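## Task

The right gripper holds a reel, and one end of a cable is already attached to it. Wrap the cable one complete turn around the reel's hub, staying within roughly one cable thickness of the hub over almost the entire turn. Report completion only while the right gripper keeps the reel raised and still. Only the grippers may carry its weight, and it must not drop when the left arm withdraws. Apart from that required hold, any result that stays in place only because the robot holds it does not count as done.

## Robot and tools

Robot: two arms, left_arm and right_arm, each with a two-finger gripper. The names are labels only and say nothing about which side of a camera image an arm appears on. Each arm has six joints plus the gripper. Joint ranges in rad: waist -2.618 to 3.054, shoulder 0.000 to 3.142, elbow 0.000 to 3.142, wrist pitch -1.571 to 1.571, wrist yaw -1.571 to 1.571, wrist roll -2.094 to 2.094. An elbow never reaches fully straight.

Frame: a single scene frame is shared by both arms. Its origin sits on the table surface midway between the arms. +z is up, +x points out over the table, and left_arm is on the +y side. Positions are in metres. Orientations are quaternions written w first (qw, qx, qy, qz). On a gripper, the fingers extend along its own +z axis and close along its own y axis. The reported end_effector_position is the point between the finger pads, about 1 cm short of the tips. Reported hand positions can be slightly off, more so at long reach.

Row layout: every motion command uses a row of 16 numbers, always covering both arms. The order is x, y, z, qw, qx, qy, qz, opening for left_arm, then the same eight for right_arm. x, y, z and the quaternion are an absolute pose target for that gripper in the scene frame. They are not offsets. Opening runs from -1 (closed) to +1 (fully open, 0.094 m). To keep an arm still, repeat its whole pose exactly as given in the last result before it should stop moving, with the opening it should keep. To hold an orientation, resend the same quaternion in every row rather than copying a drifted reported one.

execute_actions(actions): a list of up to 15 actions. Each action is a table of up to 15 rows, and each row lasts one control step (1/30 s). An action always runs 15 steps, and a short table repeats its final row. An empty list just returns the current state and images. Each action is checked for each gripper: a target more than 0.6 m from that gripper's current position along any of its own axes gets the action refused for both arms. If any action is malformed, or the first one fails that check, nothing in the call runs.

move(target, speed, blocking): target is one 16-number row of absolute poses. Each gripper travels a straight path to its pose, turning the short way round. All paths finish together, lasting 0.5 to 10 s, and anything longer is cut off at 10 s. speed is in m/s, from 0.002 to 0.5 (default 0.25), and turning is capped at twice that value in rad/s. Openings are applied at the start. Paths do not avoid obstacles or the other arm, and grippers can lag behind, stray, or overshoot the speed, especially near full reach. Faster contact and targets set deeper past a contact both press harder. With blocking=false the call returns after 0.5 s while motion continues. Check progress with wait(0), and call wait or stop before sending new rows or moves. The extra 'move:' line gives the ending (done, off_target, moving, held, fault) and any limits. paced means the sent pose was clipped. limits=held means a check blocked some steps, and the arm may then catch up fast. An ending of held means the final step was blocked. If only one arm is named, the other finished at rest near its pose. Each gripper's distance from its target is also listed.

wait(seconds): 0 to 10 s, with each arm holding its last command. It returns early if a running move ends. stop(): brakes a running move, which needs stopping distance, more when fast. The fingers keep moving. zoom_image(camera, region): a closer look at part of the latest image from cam_high, cam_low, cam_left_wrist or cam_right_wrist. region is [x0, y0, x1, y1] in pixels from the top-left, at most 504 by 504. finished_scene(scene): ends the given scene (1 or 2) permanently after the last command has been held, and reports success.

Control behaviour: each step, the commanded pose is clamped to within 70 mm and 16 degrees of the measured pose. Damped inverse kinematics then tracks it, favouring position over orientation. After an action, an arm carries on only as far as its last clamped pose, so distant targets need further actions. Joint friction can leave the gripper up to about 31 mm off, and tiny commands may do nothing.

Result lines: the state line shows each arm's position and quaternion. 'Hand target' is the pose the controller is currently tracking. grip_measured is the finger opening on the command scale, and the last Joint positions value is the opening in metres, with up to about 1 mm of fixed error. Joint torques are raw drive outputs with offsets and noise, and are nonzero even in free air. Calls that ran actions list step positions, and HELD marks steps where an arm's command was held back. 'pose unreachable' means the clearance check changed or blocked that arm's command. FAULT or OVER-TEMPERATURE FAULT means an arm stopped. A MOTOR HOT warning appears at 75 °C. At 90 °C that arm pauses for 10 s, and at 100 °C it goes limp and drops.

Gripping: to hold something, command an opening below grip_measured. About 0.03 lower gives a firm grip, and a smaller gap gives a lighter one. Pads push about 50 to 62 N, less on thin parts, with a brief spike on first contact.

Cameras: 504x504 images in the order cam_high, cam_low, cam_left_wrist, cam_right_wrist. Calibration is supplied as pinhole plus radial intrinsics and a world-to-camera transform, accurate only to within small errors. Wrist camera poses follow the arm joints.

Avoid: arms colliding or pressing each other, which can end the scene. Also avoid knocking or placing anything off the table, dropping the reel, slamming or pushing hard, and holding heavy loads long enough to overheat a motor. Loose objects may occasionally be nudged by outside disturbances.

Each tool is called after ">>>" in YAML: its name, and indented under it one key for each argument.

## Session

>>> execute_actions:
  actions: []

Scene clock: 0.00 s.
left_arm: end_effector_position=(+0.3793, +0.3624, +0.4687) grip_measured=+1.000 end_effector_quat_wxyz=(+0.790, -0.142, +0.594, -0.054) | right_arm: end_effector_position=(+0.3020, -0.0844, +0.4280) grip_measured=-0.963 end_effector_quat_wxyz=(+0.467, -0.317, +0.808, +0.169)
Joint positions: left_arm=[-0.017  1.112  1.094  0.282 -0.229 -0.241  0.094] | right_arm=[ 0.647  1.446  1.986 -1.075  0.091  0.028  0.002]
Joint velocities: left_arm=[ 0.017 -0.002  0.012 -0.037  0.007 -0.022  0.   ] | right_arm=[ 0.012 -0.007  0.012  0.022  0.066 -0.022  0.001]
Joint torques (N m, as the arm reports them, + toward a larger angle): no reading
Motor temperatures (°C, as the motors report them): left_arm=[24 29 26 29 25 24] | right_arm=[25 30 28 31 23 23]
Hand target (left_arm): +0.379, +0.362, +0.469; +0.790, -0.142, +0.594, -0.054
Hand target (right_arm): +0.306, -0.080, +0.437; +0.484, -0.312, +0.798, +0.178
camera_calibration (this result's frames):
cam_left_wrist: T_world_to_cam=[[0.110483, -0.991841, -0.063593, 0.342029], [-0.0739085, 0.0556084, -0.995713, 0.524576], [0.991126, 0.11471, -0.0671617, -0.283394], [0, 0, 0, 1]] pos_world=[0.281861, 0.342575, 0.525045]
cam_right_wrist: T_world_to_cam=[[0.595625, -0.8029, 0.0241353, -0.264398], [-0.737658, -0.558624, -0.379209, 0.379768], [0.317949, 0.208063, -0.924996, 0.41546], [0, 0, 0, 1]] pos_world=[0.305526, -0.0865794, 0.534692]

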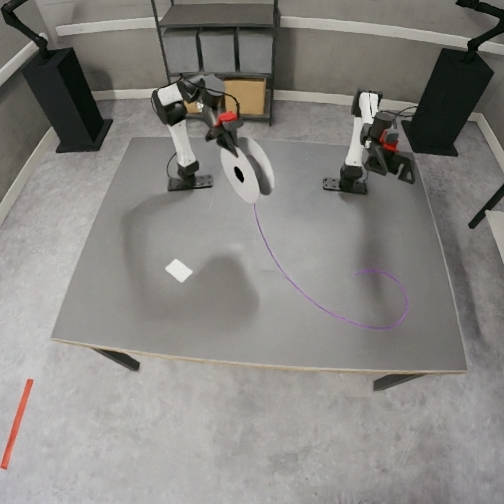

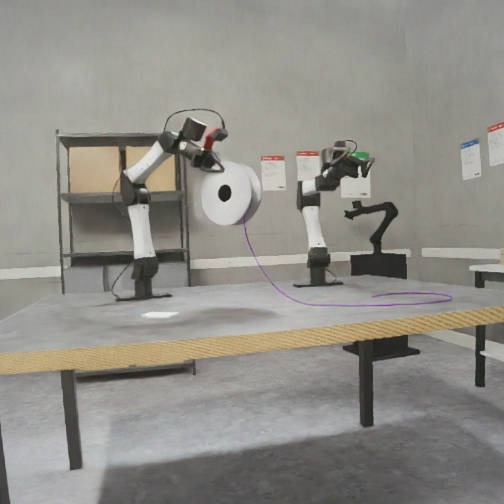

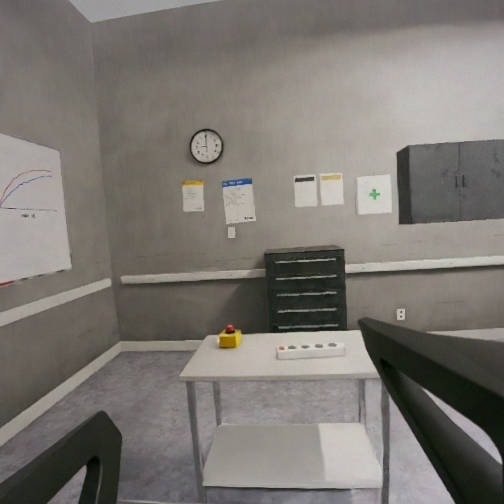

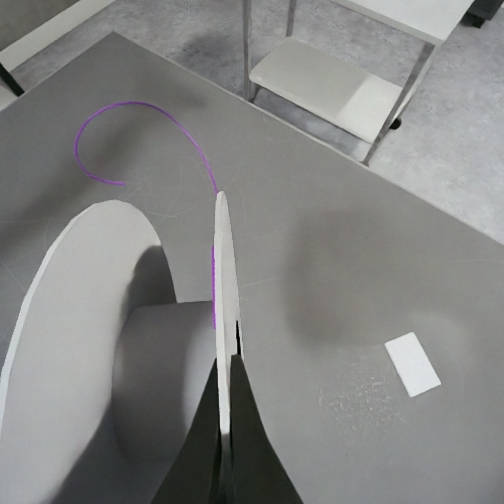

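>>> move:
  target: [0.36,0.12,0.2,0.5,0.5,0.5,-0.5,1, 0.36,-0.10,0.48,0.574,0,0.819,0,-1]
  speed: 0.2

>>> zoom_image:
  camera: "cam_low"
  region: [120, 80, 340, 300]

Scene clock: 7.17 s.
left_arm: end_effector_position=(+0.3649, +0.1256, +0.1971) grip_measured=+1.000 end_effector_quat_wxyz=(+0.507, +0.492, +0.502, -0.499) | right_arm: end_effector_position=(+0.3605, -0.1011, +0.4660) grip_measured=-0.963 end_effector_quat_wxyz=(+0.554, -0.021, +0.832, -0.019)
Joint positions: left_arm=[-0.09   1.925  0.936  1.062  1.409 -0.075  0.094] | right_arm=[ 0.805  1.939  2.736 -1.45   0.885  0.475  0.002]
Joint velocities: left_arm=[-0.007 -0.022  0.012 -0.081 -0.007  0.022  0.   ] | right_arm=[-0.002  0.032  0.081 -0.095 -0.022 -0.007  0.   ]
Joint torques (N m, as the arm reports them, + toward a larger angle): left_arm=[-1.21 -9.49  7.95  1.18  0.09  0.16] | right_arm=[ 0.71 -7.52  6.24  1.99  0.61  0.17]
Motor temperatures (°C, as the motors report them): left_arm=[24 29 27 30 25 24] | right_arm=[25 30 28 33 23 23]
Hand target (left_arm): +0.366, +0.122, +0.198; +0.502, +0.498, +0.497, -0.502
Hand target (right_arm): +0.358, -0.100, +0.479; +0.572, -0.001, +0.820, -0.000
Off the commanded pose (left_arm): 0.008 m, 1 deg.
Off the commanded pose (right_arm): 0.014 m, 4 deg.
move: off_target (right_arm)
camera_calibration (this result's frames):
cam_left_wrist: T_world_to_cam=[[-0.938818, 0.0488137, -0.340936, 0.398258], [0.338706, 0.310318, -0.888246, 0.0624267], [0.0624403, -0.949379, -0.307866, 0.259825], [0, 0, 0, 1]] pos_world=[0.336524, 0.20786, 0.271222]
cam_right_wrist: T_world_to_cam=[[-0.0821552, -0.995712, 0.0425207, -0.0973542], [-0.862349, 0.0496341, -0.503876, 0.592561], [0.499605, -0.0780637, -0.862729, 0.312074], [0, 0, 0, 1]] pos_world=[0.347083, -0.101986, 0.571952]

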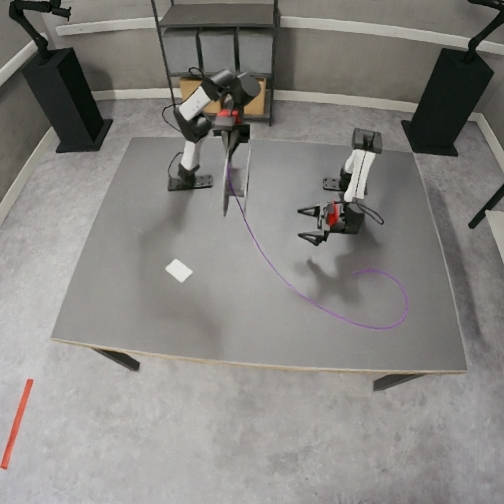

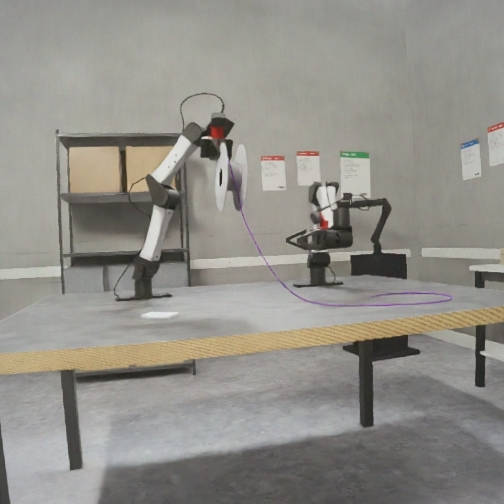

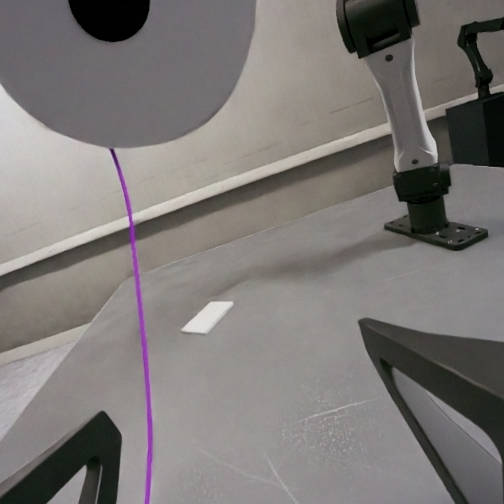

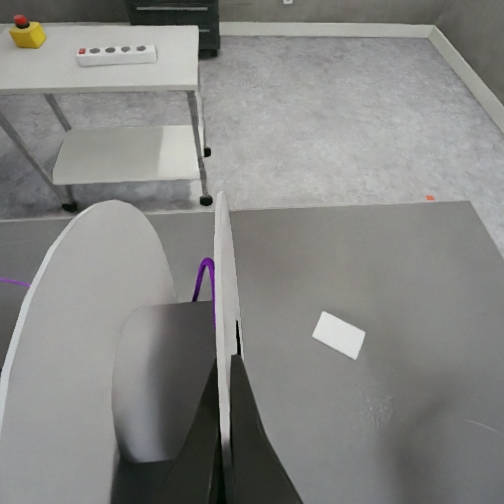

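Region (120, 80, 340, 300) of cam_low's 504x504 image, scaled by 2.291, with more detail than that image has.

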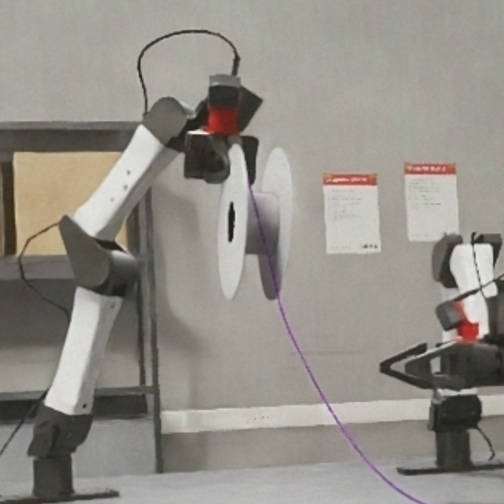

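>>> move:
  target: [0.42,0.2,0.07,0.5,0.5,0.5,-0.5,1, 0.36,-0.10,0.48,0.574,0,0.819,0,-1]
  speed: 0.2

Scene clock: 13.80 s.
left_arm: end_effector_position=(+0.4164, +0.2000, +0.0678) grip_measured=+1.000 end_effector_quat_wxyz=(+0.503, +0.479, +0.520, -0.497) | right_arm: end_effector_position=(+0.3593, -0.1029, +0.4623) grip_measured=-0.963 end_effector_quat_wxyz=(+0.548, -0.026, +0.835, -0.026)
Joint positions: left_arm=[0.105 2.384 1.108 1.135 1.576 0.105 0.094] | right_arm=[ 0.805  1.942  2.74  -1.475  0.885  0.479  0.002]
Joint velocities: left_arm=[-0.012  0.007 -0.007 -0.066 -0.007  0.007  0.   ] | right_arm=[-0.002 -0.002  0.007  0.051  0.037 -0.022 -0.002]
Joint torques (N m, as the arm reports them, + toward a larger angle): left_arm=[ -0.26 -11.67   6.43   1.35   0.24   0.17] | right_arm=[ 0.55 -8.2   5.15  2.19  0.65  0.18]
Motor temperatures (°C, as the motors report them): left_arm=[24 31 28 30 25 24] | right_arm=[25 31 29 34 23 23]
Hand target (left_arm): +0.420, +0.201, +0.070; +0.510, +0.490, +0.509, -0.491
Hand target (right_arm): +0.359, -0.101, +0.479; +0.572, +0.001, +0.820, -0.000
Off the commanded pose (left_arm): 0.004 m, 3 deg.
Off the commanded pose (right_arm): 0.018 m, 5 deg.
joint sent to its limit (left arm) — the command would take joint 5 (wrist yaw) past its upper limit, so that joint was sent only as far as its limit.
move: off_target (left_arm, right_arm)
camera_calibration (this result's frames):
cam_left_wrist: T_world_to_cam=[[-0.950923, 0.0258851, -0.308343, 0.406378], [0.299434, 0.328197, -0.895894, -0.0796289], [0.078007, -0.944255, -0.319841, 0.280709], [0, 0, 0, 1]] pos_world=[0.38838, 0.280676, 0.143747]
cam_right_wrist: T_world_to_cam=[[-0.0823241, -0.994718, 0.061313, -0.107598], [-0.869208, 0.0415677, -0.492695, 0.586142], [0.487544, -0.0938545, -0.868039, 0.314441], [0, 0, 0, 1]] pos_world=[0.347317, -0.101883, 0.568333]

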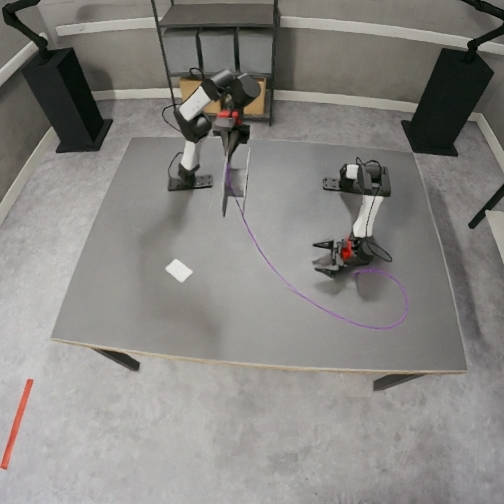

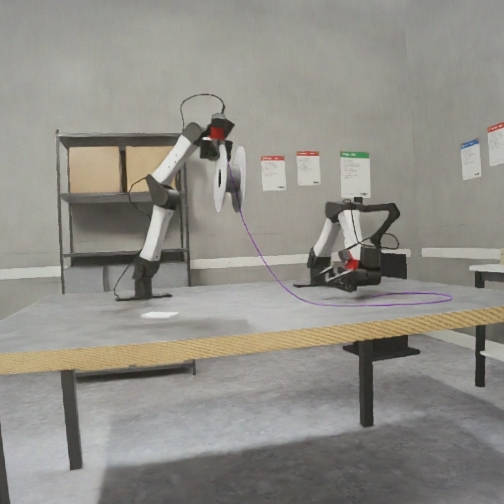

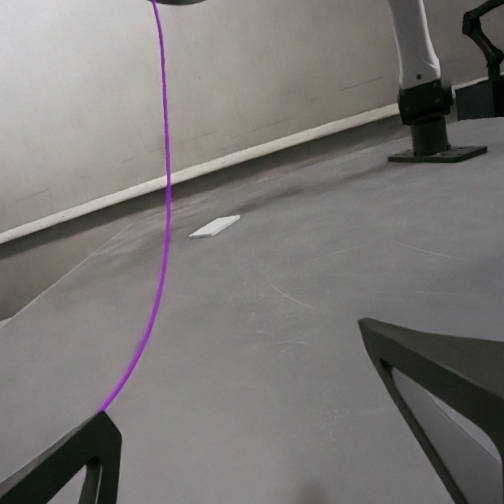

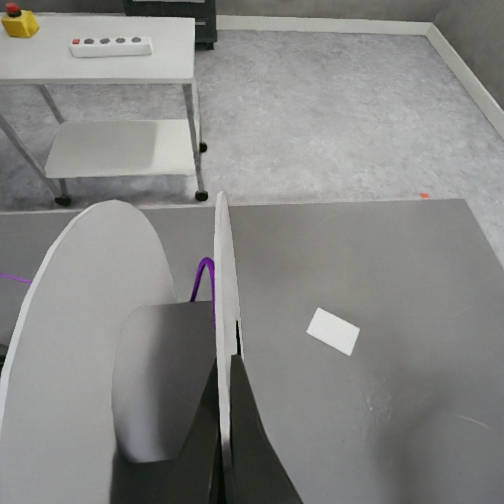

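>>> move:
  target: [0.47,0.07,0.07,0.5,0.5,0.5,-0.5,1, 0.36,-0.10,0.48,0.574,0,0.819,0,-1]
  speed: 0.12

Scene clock: 17.20 s.
left_arm: end_effector_position=(+0.4660, +0.0721, +0.0778) grip_measured=+1.000 end_effector_quat_wxyz=(+0.506, +0.509, +0.489, -0.496) | right_arm: end_effector_position=(+0.3593, -0.1031, +0.4622) grip_measured=-0.963 end_effector_quat_wxyz=(+0.548, -0.025, +0.835, -0.026)
Joint positions: left_arm=[-0.168  2.55   1.485  1.089  1.359  0.008  0.094] | right_arm=[ 0.805  1.942  2.74  -1.476  0.886  0.48   0.002]
Joint velocities: left_arm=[ 0.012  0.002  0.002 -0.037 -0.022 -0.022  0.   ] | right_arm=[ 0.002  0.002  0.002  0.007 -0.11   0.037 -0.001]
Joint torques (N m, as the arm reports them, + toward a larger angle): left_arm=[ -0.81 -12.94   7.77   1.2   -0.07  -0.05] | right_arm=[ 0.54 -8.2   5.22  2.2   0.68  0.17]
Motor temperatures (°C, as the motors report them): left_arm=[24 32 28 31 25 24] | right_arm=[25 31 29 35 23 23]
Hand target (left_arm): +0.471, +0.070, +0.071; +0.500, +0.500, +0.500, -0.500
Hand target (right_arm): +0.359, -0.101, +0.479; +0.572, +0.001, +0.820, -0.000
Off the commanded pose (left_arm): 0.009 m, 2 deg.
Off the commanded pose (right_arm): 0.018 m, 5 deg.
move: off_target (right_arm)
camera_calibration (this result's frames):
cam_left_wrist: T_world_to_cam=[[-0.925501, 0.0774307, -0.370746, 0.44922], [0.375944, 0.30666, -0.874429, -0.0792938], [0.0459854, -0.948664, -0.312924, 0.173968], [0, 0, 0, 1]] pos_world=[0.437564, 0.15457, 0.151649]
cam_right_wrist: T_world_to_cam=[[-0.0835179, -0.994649, 0.0608154, -0.107115], [-0.869157, 0.0428572, -0.492676, 0.586213], [0.487433, -0.0940054, -0.868085, 0.314441], [0, 0, 0, 1]] pos_world=[0.347296, -0.102106, 0.568289]

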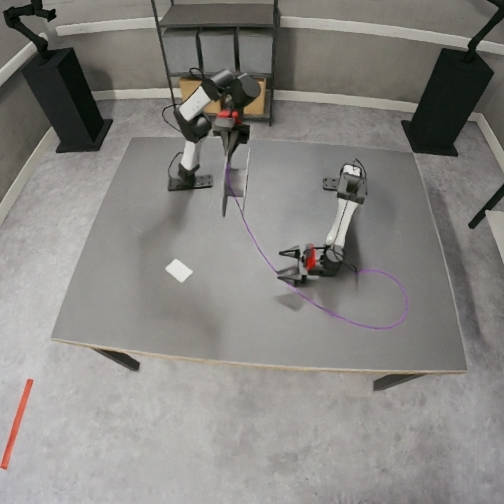

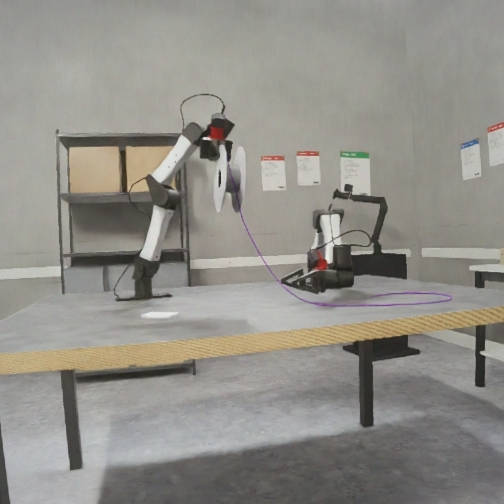

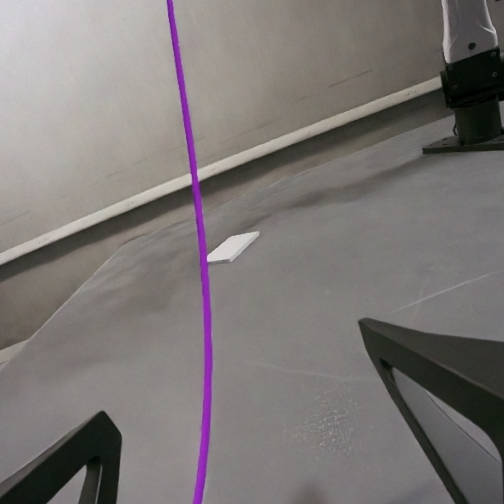

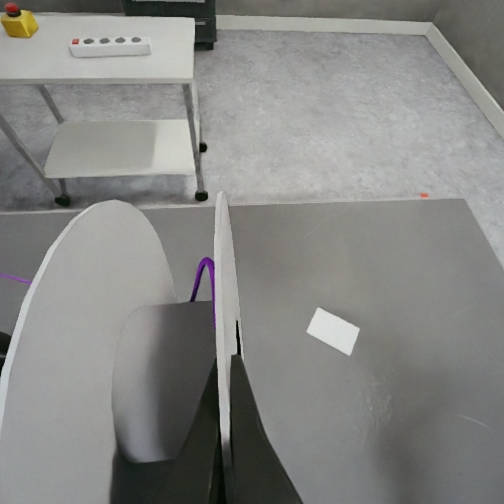

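Cable passes just under the tips; advance slightly and lower, then close.

>>> move:
  target: [0.47,0.045,0.055,0.5,0.5,0.5,-0.5,1, 0.36,-0.10,0.48,0.574,0,0.819,0,-1]
  speed: 0.08

>>> move:
  target: [0.47,0.045,0.055,0.5,0.5,0.5,-0.5,-1, 0.36,-0.10,0.48,0.574,0,0.819,0,-1]

Scene clock: 21.10 s.
left_arm: end_effector_position=(+0.4668, +0.0489, +0.0596) grip_measured=+1.000 end_effector_quat_wxyz=(+0.502, +0.504, +0.495, -0.499) | right_arm: end_effector_position=(+0.3591, -0.1031, +0.4619) grip_measured=-0.963 end_effector_quat_wxyz=(+0.548, -0.025, +0.836, -0.026)
Joint positions: left_arm=[-0.214  2.611  1.53   1.086  1.309  0.008  0.094] | right_arm=[ 0.805  1.942  2.74  -1.478  0.885  0.48   0.002]
Joint velocities: left_arm=[ 0.002 -0.002 -0.007  0.022  0.066 -0.037  0.   ] | right_arm=[-0.002 -0.002  0.002  0.007 -0.007 -0.007  0.001]
Joint torques (N m, as the arm reports them, + toward a larger angle): left_arm=[ -1.19 -13.36   7.68   1.37  -0.06  -0.06] | right_arm=[ 0.55 -8.22  5.24  2.13  0.6   0.16]
Motor temperatures (°C, as the motors report them): left_arm=[24 33 29 31 25 24] | right_arm=[25 32 29 36 23 23]
Hand target (left_arm): +0.470, +0.045, +0.055; +0.500, +0.500, +0.500, -0.500
Hand target (right_arm): +0.359, -0.101, +0.479; +0.572, +0.001, +0.820, -0.000
Off the commanded pose (left_arm): 0.007 m, 1 deg.
Off the commanded pose (right_arm): 0.018 m, 6 deg.
move: off_target (right_arm)
camera_calibration (this result's frames):
cam_left_wrist: T_world_to_cam=[[-0.932418, 0.0752825, -0.353452, 0.44728], [0.358713, 0.311435, -0.879962, -0.0802925], [0.0438317, -0.947281, -0.317392, 0.147408], [0, 0, 0, 1]] pos_world=[0.439393, 0.13097, 0.134224]
cam_right_wrist: T_world_to_cam=[[-0.0828511, -0.994636, 0.0619213, -0.107892], [-0.869793, 0.0418448, -0.491639, 0.585615], [0.486411, -0.0945916, -0.868595, 0.314796], [0, 0, 0, 1]] pos_world=[0.347305, -0.102041, 0.568022]

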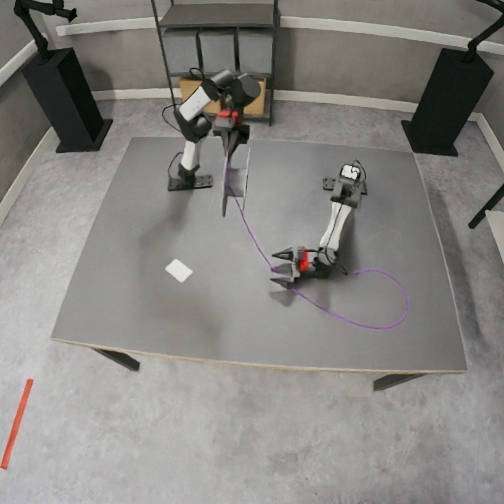

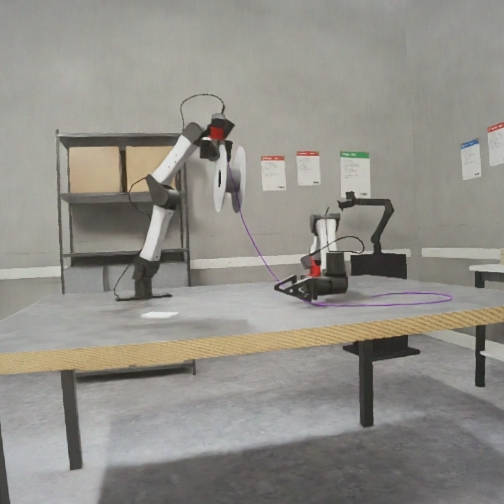

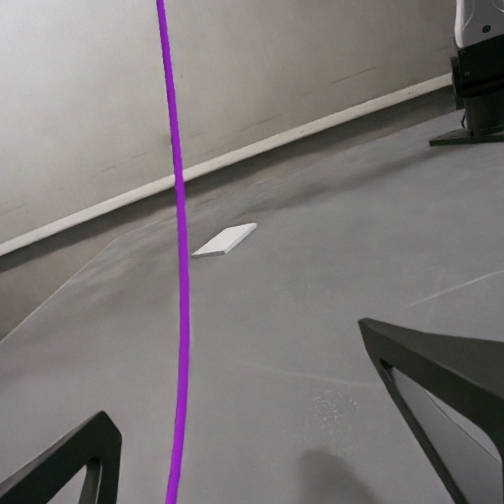

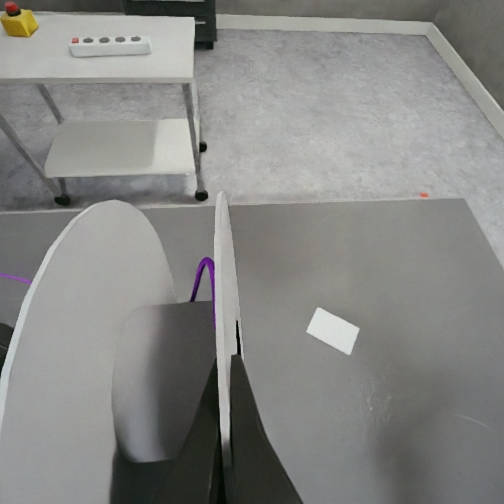

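Scene clock: 21.80 s.
left_arm: end_effector_position=(+0.4671, +0.0488, +0.0597) grip_measured=-0.963 end_effector_quat_wxyz=(+0.502, +0.504, +0.495, -0.498) | right_arm: end_effector_position=(+0.3590, -0.1032, +0.4616) grip_measured=-0.963 end_effector_quat_wxyz=(+0.547, -0.026, +0.836, -0.027)
Joint positions: left_arm=[-0.214  2.611  1.531  1.086  1.308  0.008  0.002] | right_arm=[ 0.805  1.942  2.74  -1.48   0.884  0.48   0.002]
Joint velocities: left_arm=[ 0.007 -0.012 -0.002  0.007 -0.095  0.081  0.   ] | right_arm=[-0.017  0.017  0.007  0.11   0.037  0.037 -0.   ]
Joint torques (N m, as the arm reports them, + toward a larger angle): left_arm=[ -1.04 -13.48   7.39   1.38  -0.09  -0.04] | right_arm=[ 0.58 -8.2   5.26  2.18  0.63  0.17]
Motor temperatures (°C, as the motors report them): left_arm=[24 34 29 31 25 24] | right_arm=[25 32 29 36 23 23]
Hand target (left_arm): +0.470, +0.045, +0.055; +0.500, +0.500, +0.500, -0.500
Hand target (right_arm): +0.359, -0.101, +0.479; +0.572, +0.001, +0.820, -0.000
Off the commanded pose (left_arm): 0.007 m, 1 deg.
Off the commanded pose (right_arm): 0.019 m, 6 deg.
move: off_target (right_arm)
camera_calibration (this result's frames):
cam_left_wrist: T_world_to_cam=[[-0.932374, 0.0741779, -0.353802, 0.447623], [0.358679, 0.311752, -0.879864, -0.0802899], [0.045032, -0.947264, -0.317275, 0.146844], [0, 0, 0, 1]] pos_world=[0.439538, 0.130927, 0.134316]
cam_right_wrist: T_world_to_cam=[[-0.0823222, -0.994612, 0.0630113, -0.108644], [-0.870522, 0.040982, -0.490421, 0.584935], [0.485196, -0.0952252, -0.869205, 0.315222], [0, 0, 0, 1]] pos_world=[0.347311, -0.102014, 0.567703]

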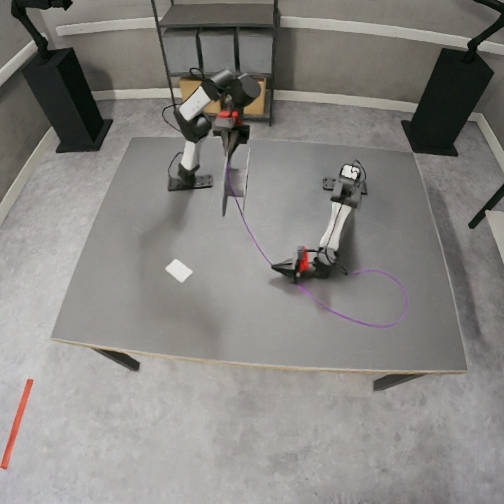

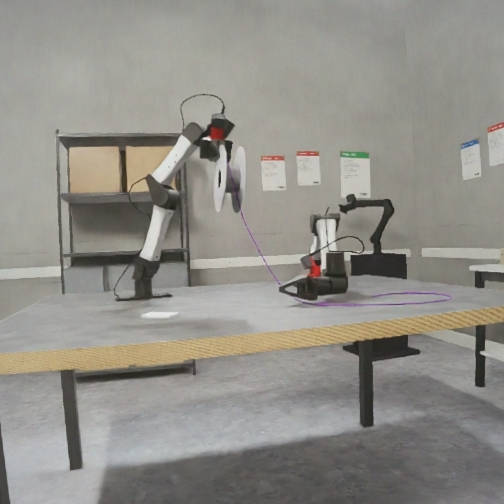

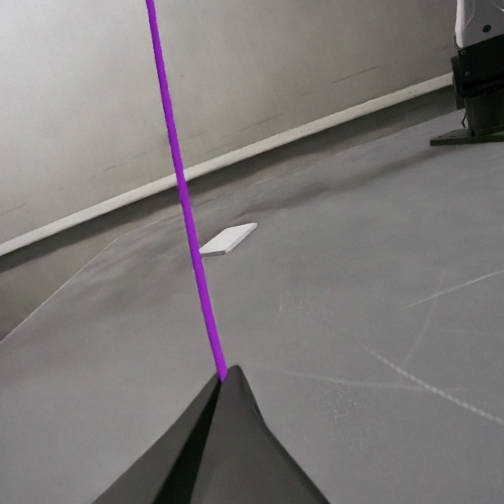

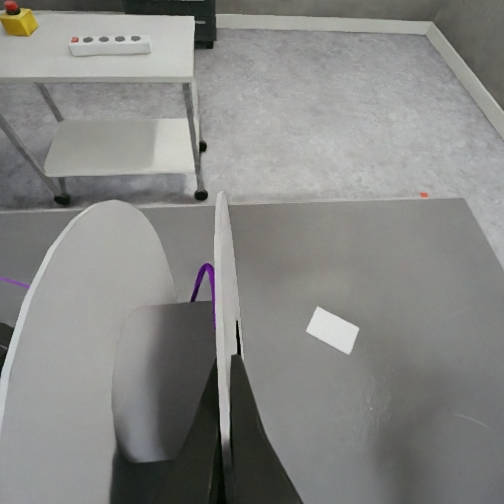

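>>> move:
  target: [0.36,-0.07,0.08,0.5,0.5,0.5,-0.5,-1, 0.36,-0.10,0.42,0.574,0,0.819,0,-1]
  speed: 0.12

>>> move:
  target: [0.19,-0.07,0.15,0.5,0.5,0.5,-0.5,-1, 0.36,-0.10,0.40,0.574,0,0.819,0,-1]
  speed: 0.12

>>> move:
  target: [0.17,-0.07,0.30,0.5,0.5,0.5,-0.5,-1, 0.36,-0.10,0.40,0.574,0,0.819,0,-1]
  speed: 0.12

>>> move:
  target: [0.19,0.03,0.40,0.5,0.5,0.5,-0.5,-1, 0.36,-0.10,0.40,0.574,0,0.819,0,-1]
  speed: 0.12

>>> zoom_image:
  camera: "cam_low"
  region: [120, 80, 340, 300]

Scene clock: 30.57 s.
left_arm: end_effector_position=(+0.3647, -0.0760, +0.0825) grip_measured=-0.963 end_effector_quat_wxyz=(+0.503, +0.505, +0.491, -0.500) | right_arm: end_effector_position=(+0.3635, -0.0970, +0.3993) grip_measured=-0.963 end_effector_quat_wxyz=(+0.548, -0.018, +0.836, -0.023)
Joint positions: left_arm=[-0.547  2.452  1.29   1.173  0.981  0.007  0.002] | right_arm=[ 0.805  1.649  1.987 -1.022  0.887  0.5    0.002]
Joint velocities: left_arm=[-0.002  0.012 -0.002  0.051  0.037 -0.022 -0.   ] | right_arm=[-0.012 -0.002 -0.007  0.095 -0.007 -0.022  0.001]
Joint torques (N m, as the arm reports them, + toward a larger angle): left_arm=[ -0.57 -14.83   3.64   1.72  -0.06  -0.08] | right_arm=[  0.52 -10.02   5.14   2.14   0.62  -0.05]
Motor temperatures (°C, as the motors report them): left_arm=[24 37 29 31 25 24] | right_arm=[25 33 29 37 23 23]
Hand target (left_arm): +0.362, -0.073, +0.080; +0.500, +0.500, +0.500, -0.501
Hand target (right_arm): +0.359, -0.101, +0.420; +0.572, +0.002, +0.820, -0.001
Off the commanded pose (left_arm): 0.008 m, 1 deg.
Off the commanded pose (right_arm): 0.021 m, 5 deg.
move: off_target (right_arm)
camera_calibration (this result's frames):
cam_left_wrist: T_world_to_cam=[[-0.930464, 0.0784775, -0.357879, 0.369498], [0.364179, 0.305076, -0.879945, 0.0129421], [0.0401245, -0.949089, -0.312442, 0.0417349], [0, 0, 0, 1]] pos_world=[0.337416, 0.00666456, 0.156664]
cam_right_wrist: T_world_to_cam=[[-0.0924504, -0.994568, 0.047832, -0.088472], [-0.869583, 0.0572447, -0.490457, 0.559278], [0.485055, -0.0869368, -0.870151, 0.260716], [0, 0, 0, 1]] pos_world=[0.351698, -0.0973414, 0.505396]

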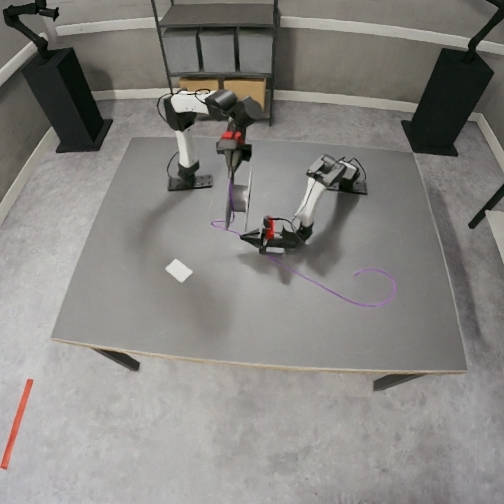

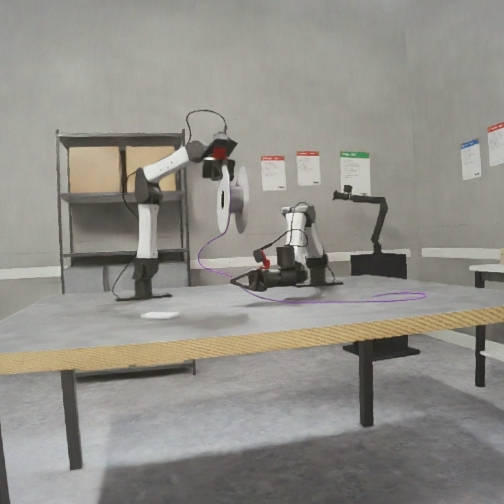

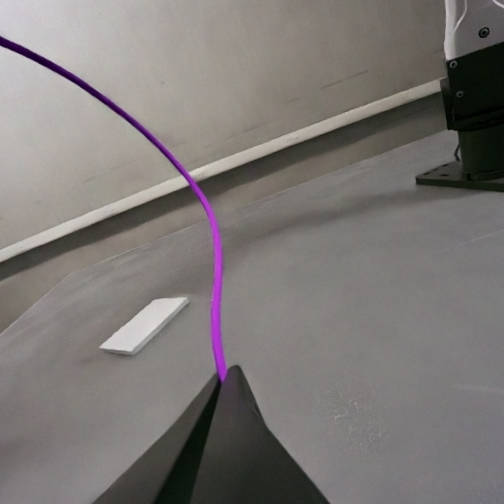

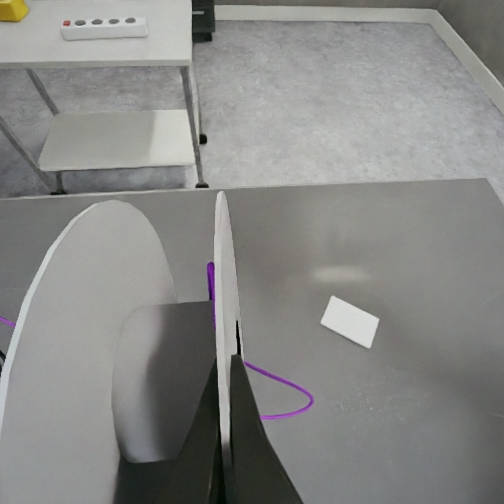

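Scene clock: 32.63 s.
left_arm: end_effector_position=(+0.1935, -0.0780, +0.1571) grip_measured=-0.963 end_effector_quat_wxyz=(+0.510, +0.502, +0.486, -0.501) | right_arm: end_effector_position=(+0.3632, -0.0972, +0.3790) grip_measured=-0.963 end_effector_quat_wxyz=(+0.548, -0.018, +0.836, -0.023)
Joint positions: left_arm=[-0.856  1.925  0.7    1.255  0.668  0.007  0.002] | right_arm=[ 0.805  1.6    1.842 -0.924  0.886  0.499  0.002]
Joint velocities: left_arm=[-0.012  0.007 -0.002  0.007 -0.007 -0.037 -0.   ] | right_arm=[-0.007 -0.027  0.002  0.081 -0.051 -0.037 -0.001]
Joint torques (N m, as the arm reports them, + toward a larger angle): left_arm=[ -1.03 -10.24   3.49   1.71  -0.06  -0.06] | right_arm=[ 0.5  -9.86  5.62  2.19  0.62 -0.01]
Motor temperatures (°C, as the motors report them): left_arm=[24 38 29 32 25 24] | right_arm=[25 33 29 37 23 23]
Hand target (left_arm): +0.189, -0.074, +0.149; +0.500, +0.500, +0.500, -0.501
Hand target (right_arm): +0.359, -0.101, +0.400; +0.572, +0.002, +0.820, -0.001
Off the commanded pose (left_arm): 0.011 m, 2 deg.
Off the commanded pose (right_arm): 0.021 m, 5 deg.
move: off_target (left_arm, right_arm)
camera_calibration (this result's frames):
cam_left_wrist: T_world_to_cam=[[-0.927568, 0.0684583, -0.36733, 0.237225], [0.370718, 0.291616, -0.881775, 0.139453], [0.0467545, -0.954083, -0.295872, 0.0657309], [0, 0, 0, 1]] pos_world=[0.165271, 0.00580578, 0.229555]
cam_right_wrist: T_world_to_cam=[[-0.0907996, -0.994724, 0.047751, -0.088289], [-0.869873, 0.0558762, -0.4901, 0.548885], [0.484846, -0.0860382, -0.870357, 0.243414], [0, 0, 0, 1]] pos_world=[0.351426, -0.0975499, 0.485082]

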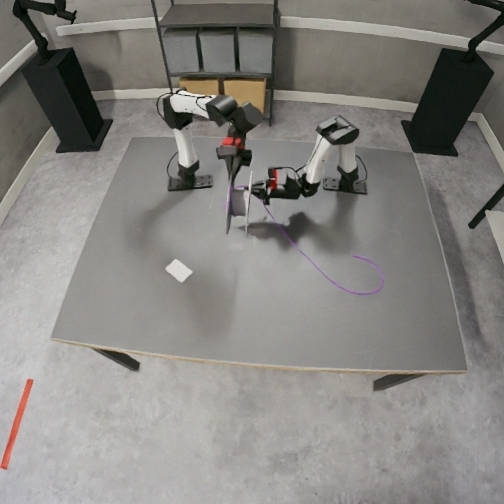

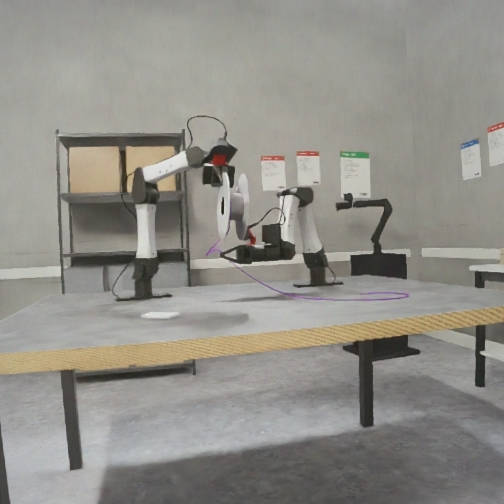

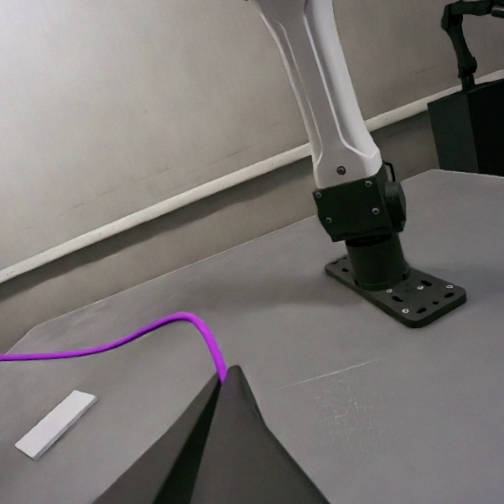

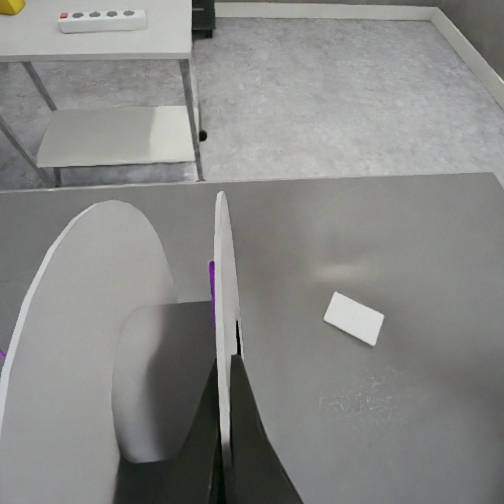

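Scene clock: 34.53 s.
left_arm: end_effector_position=(+0.1701, -0.0660, +0.2943) grip_measured=-0.963 end_effector_quat_wxyz=(+0.500, +0.501, +0.500, -0.499) | right_arm: end_effector_position=(+0.3633, -0.0971, +0.3793) grip_measured=-0.963 end_effector_quat_wxyz=(+0.548, -0.018, +0.836, -0.022)
Joint positions: left_arm=[-0.897  1.448  0.882  0.562  0.622  0.003  0.002] | right_arm=[ 0.805  1.6    1.842 -0.922  0.886  0.498  0.002]
Joint velocities: left_arm=[ 0.002  0.012 -0.012  0.051 -0.037  0.007  0.   ] | right_arm=[ 0.002 -0.002 -0.017  0.022 -0.022 -0.066 -0.   ]
Joint torques (N m, as the arm reports them, + toward a larger angle): left_arm=[-1.36 -7.66  9.59  1.62 -0.08 -0.01] | right_arm=[ 0.46 -9.87  5.43  2.18  0.63 -0.03]
Motor temperatures (°C, as the motors report them): left_arm=[24 37 29 32 25 24] | right_arm=[25 34 30 37 23 23]
Hand target (left_arm): +0.168, -0.068, +0.302; +0.500, +0.499, +0.500, -0.500
Hand target (right_arm): +0.359, -0.101, +0.400; +0.572, +0.002, +0.820, -0.001
Off the commanded pose (left_arm): 0.007 m, 0 deg.
Off the commanded pose (right_arm): 0.021 m, 5 deg.
move: off_target (right_arm)
camera_calibration (this result's frames):
cam_left_wrist: T_world_to_cam=[[-0.936572, 0.0715571, -0.343093, 0.259662], [0.347517, 0.316542, -0.882628, 0.271479], [0.0454452, -0.945876, -0.321332, 0.127095], [0, 0, 0, 1]] pos_world=[0.143073, 0.0157003, 0.369543]
cam_right_wrist: T_world_to_cam=[[-0.0911547, -0.994727, 0.0469977, -0.0878061], [-0.869151, 0.056434, -0.491317, 0.549426], [0.486074, -0.0856339, -0.869712, 0.242989], [0, 0, 0, 1]] pos_world=[0.35142, -0.0975413, 0.4854]

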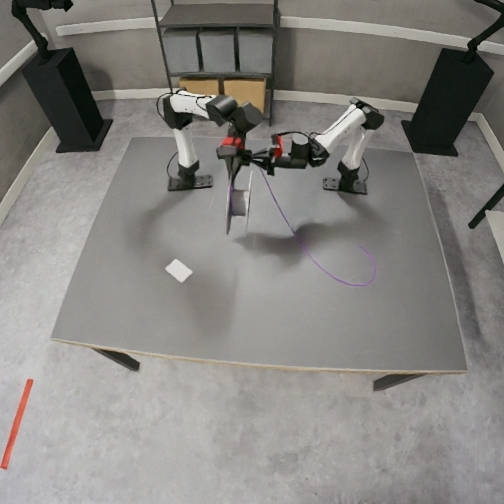

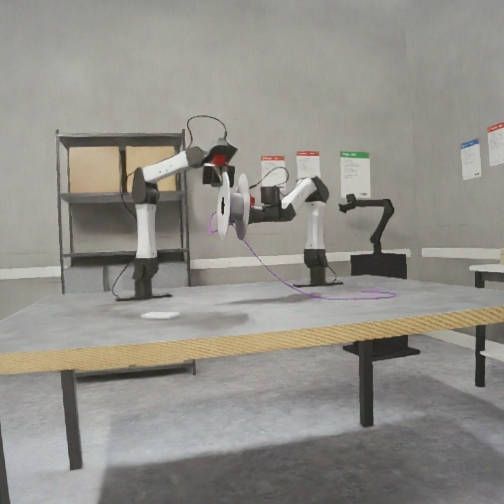

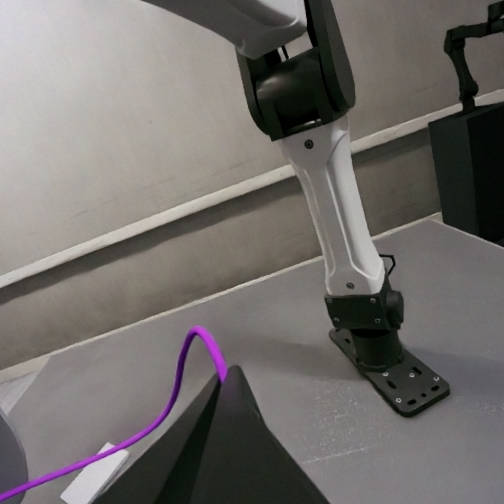

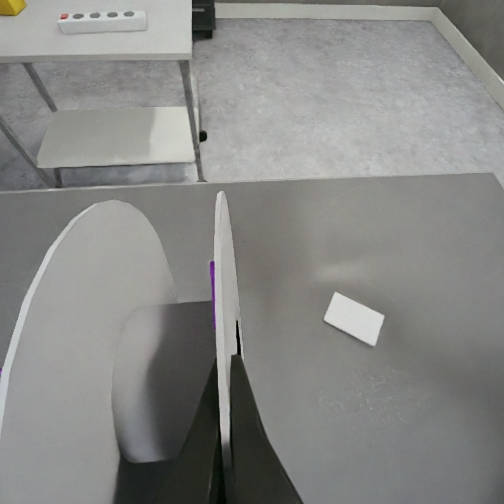

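Scene clock: 36.40 s.
left_arm: end_effector_position=(+0.1884, +0.0283, +0.3910) grip_measured=-0.963 end_effector_quat_wxyz=(+0.498, +0.499, +0.504, -0.499) | right_arm: end_effector_position=(+0.3633, -0.0970, +0.3793) grip_measured=-0.963 end_effector_quat_wxyz=(+0.548, -0.018, +0.836, -0.022)
Joint positions: left_arm=[-0.61   1.183  1.081  0.092  0.904  0.002  0.002] | right_arm=[ 0.805  1.6    1.842 -0.922  0.886  0.498  0.002]
Joint velocities: left_arm=[-0.012 -0.012 -0.007  0.022  0.022  0.022  0.   ] | right_arm=[ 0.017  0.002  0.002 -0.007 -0.037 -0.095  0.   ]
Joint torques (N m, as the arm reports them, + toward a larger angle): left_arm=[ 0.22 -5.15  9.83  1.5   0.18  0.05] | right_arm=[ 0.47 -9.87  5.44  2.15  0.62 -0.03]
Motor temperatures (°C, as the motors report them): left_arm=[24 37 30 32 25 24] | right_arm=[25 34 30 37 23 23]
Hand target (left_arm): +0.186, +0.032, +0.400; +0.500, +0.500, +0.500, -0.500
Hand target (right_arm): +0.359, -0.101, +0.400; +0.572, +0.001, +0.820, -0.001
Off the commanded pose (left_arm): 0.009 m, 1 deg.
Off the commanded pose (right_arm): 0.021 m, 5 deg.
move: off_target (right_arm)
camera_calibration (this result's frames):
cam_left_wrist: T_world_to_cam=[[-0.939348, 0.0684163, -0.336072, 0.301059], [0.339668, 0.321142, -0.884021, 0.322551], [0.0474455, -0.944556, -0.324903, 0.24749], [0, 0, 0, 1]] pos_world=[0.161496, 0.109586, 0.466729]
cam_right_wrist: T_world_to_cam=[[-0.0905657, -0.994823, 0.0460994, -0.0875048], [-0.869174, 0.0563612, -0.491284, 0.549447], [0.486143, -0.0845619, -0.869778, 0.243137], [0, 0, 0, 1]] pos_world=[0.351441, -0.0974592, 0.485443]

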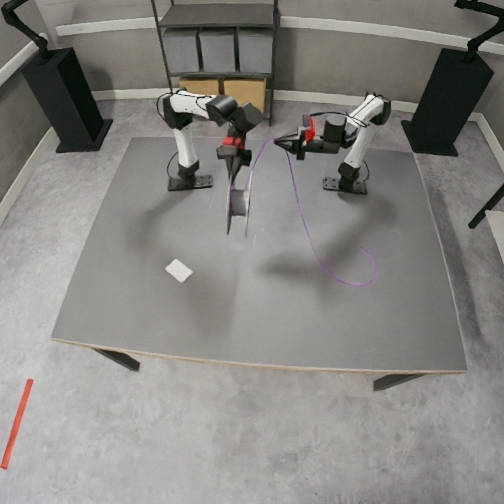

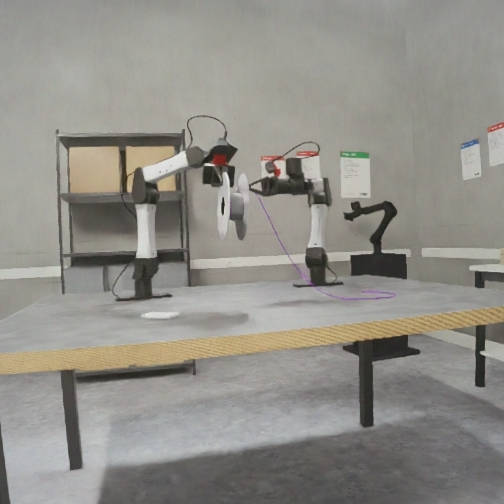

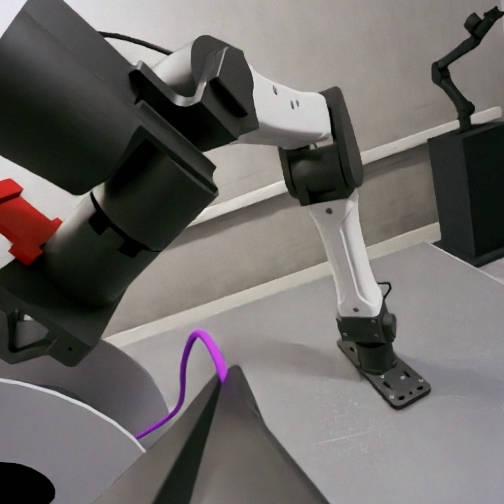

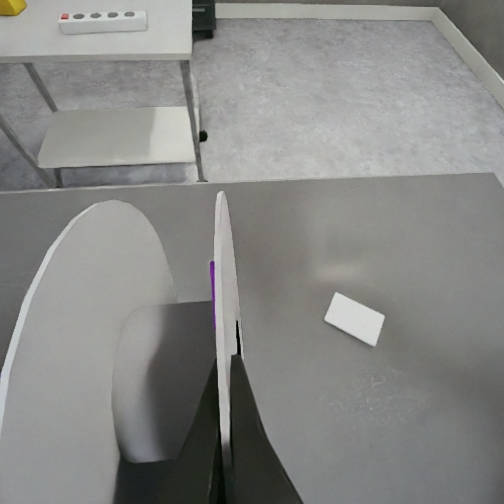

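Region (120, 80, 340, 300) of cam_low's 504x504 image, scaled by 2.291, with more detail than that image has.

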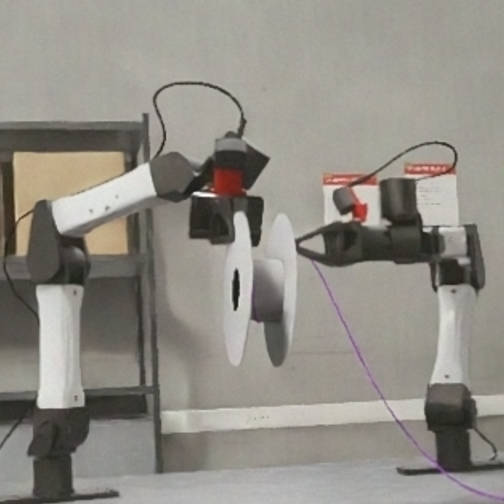

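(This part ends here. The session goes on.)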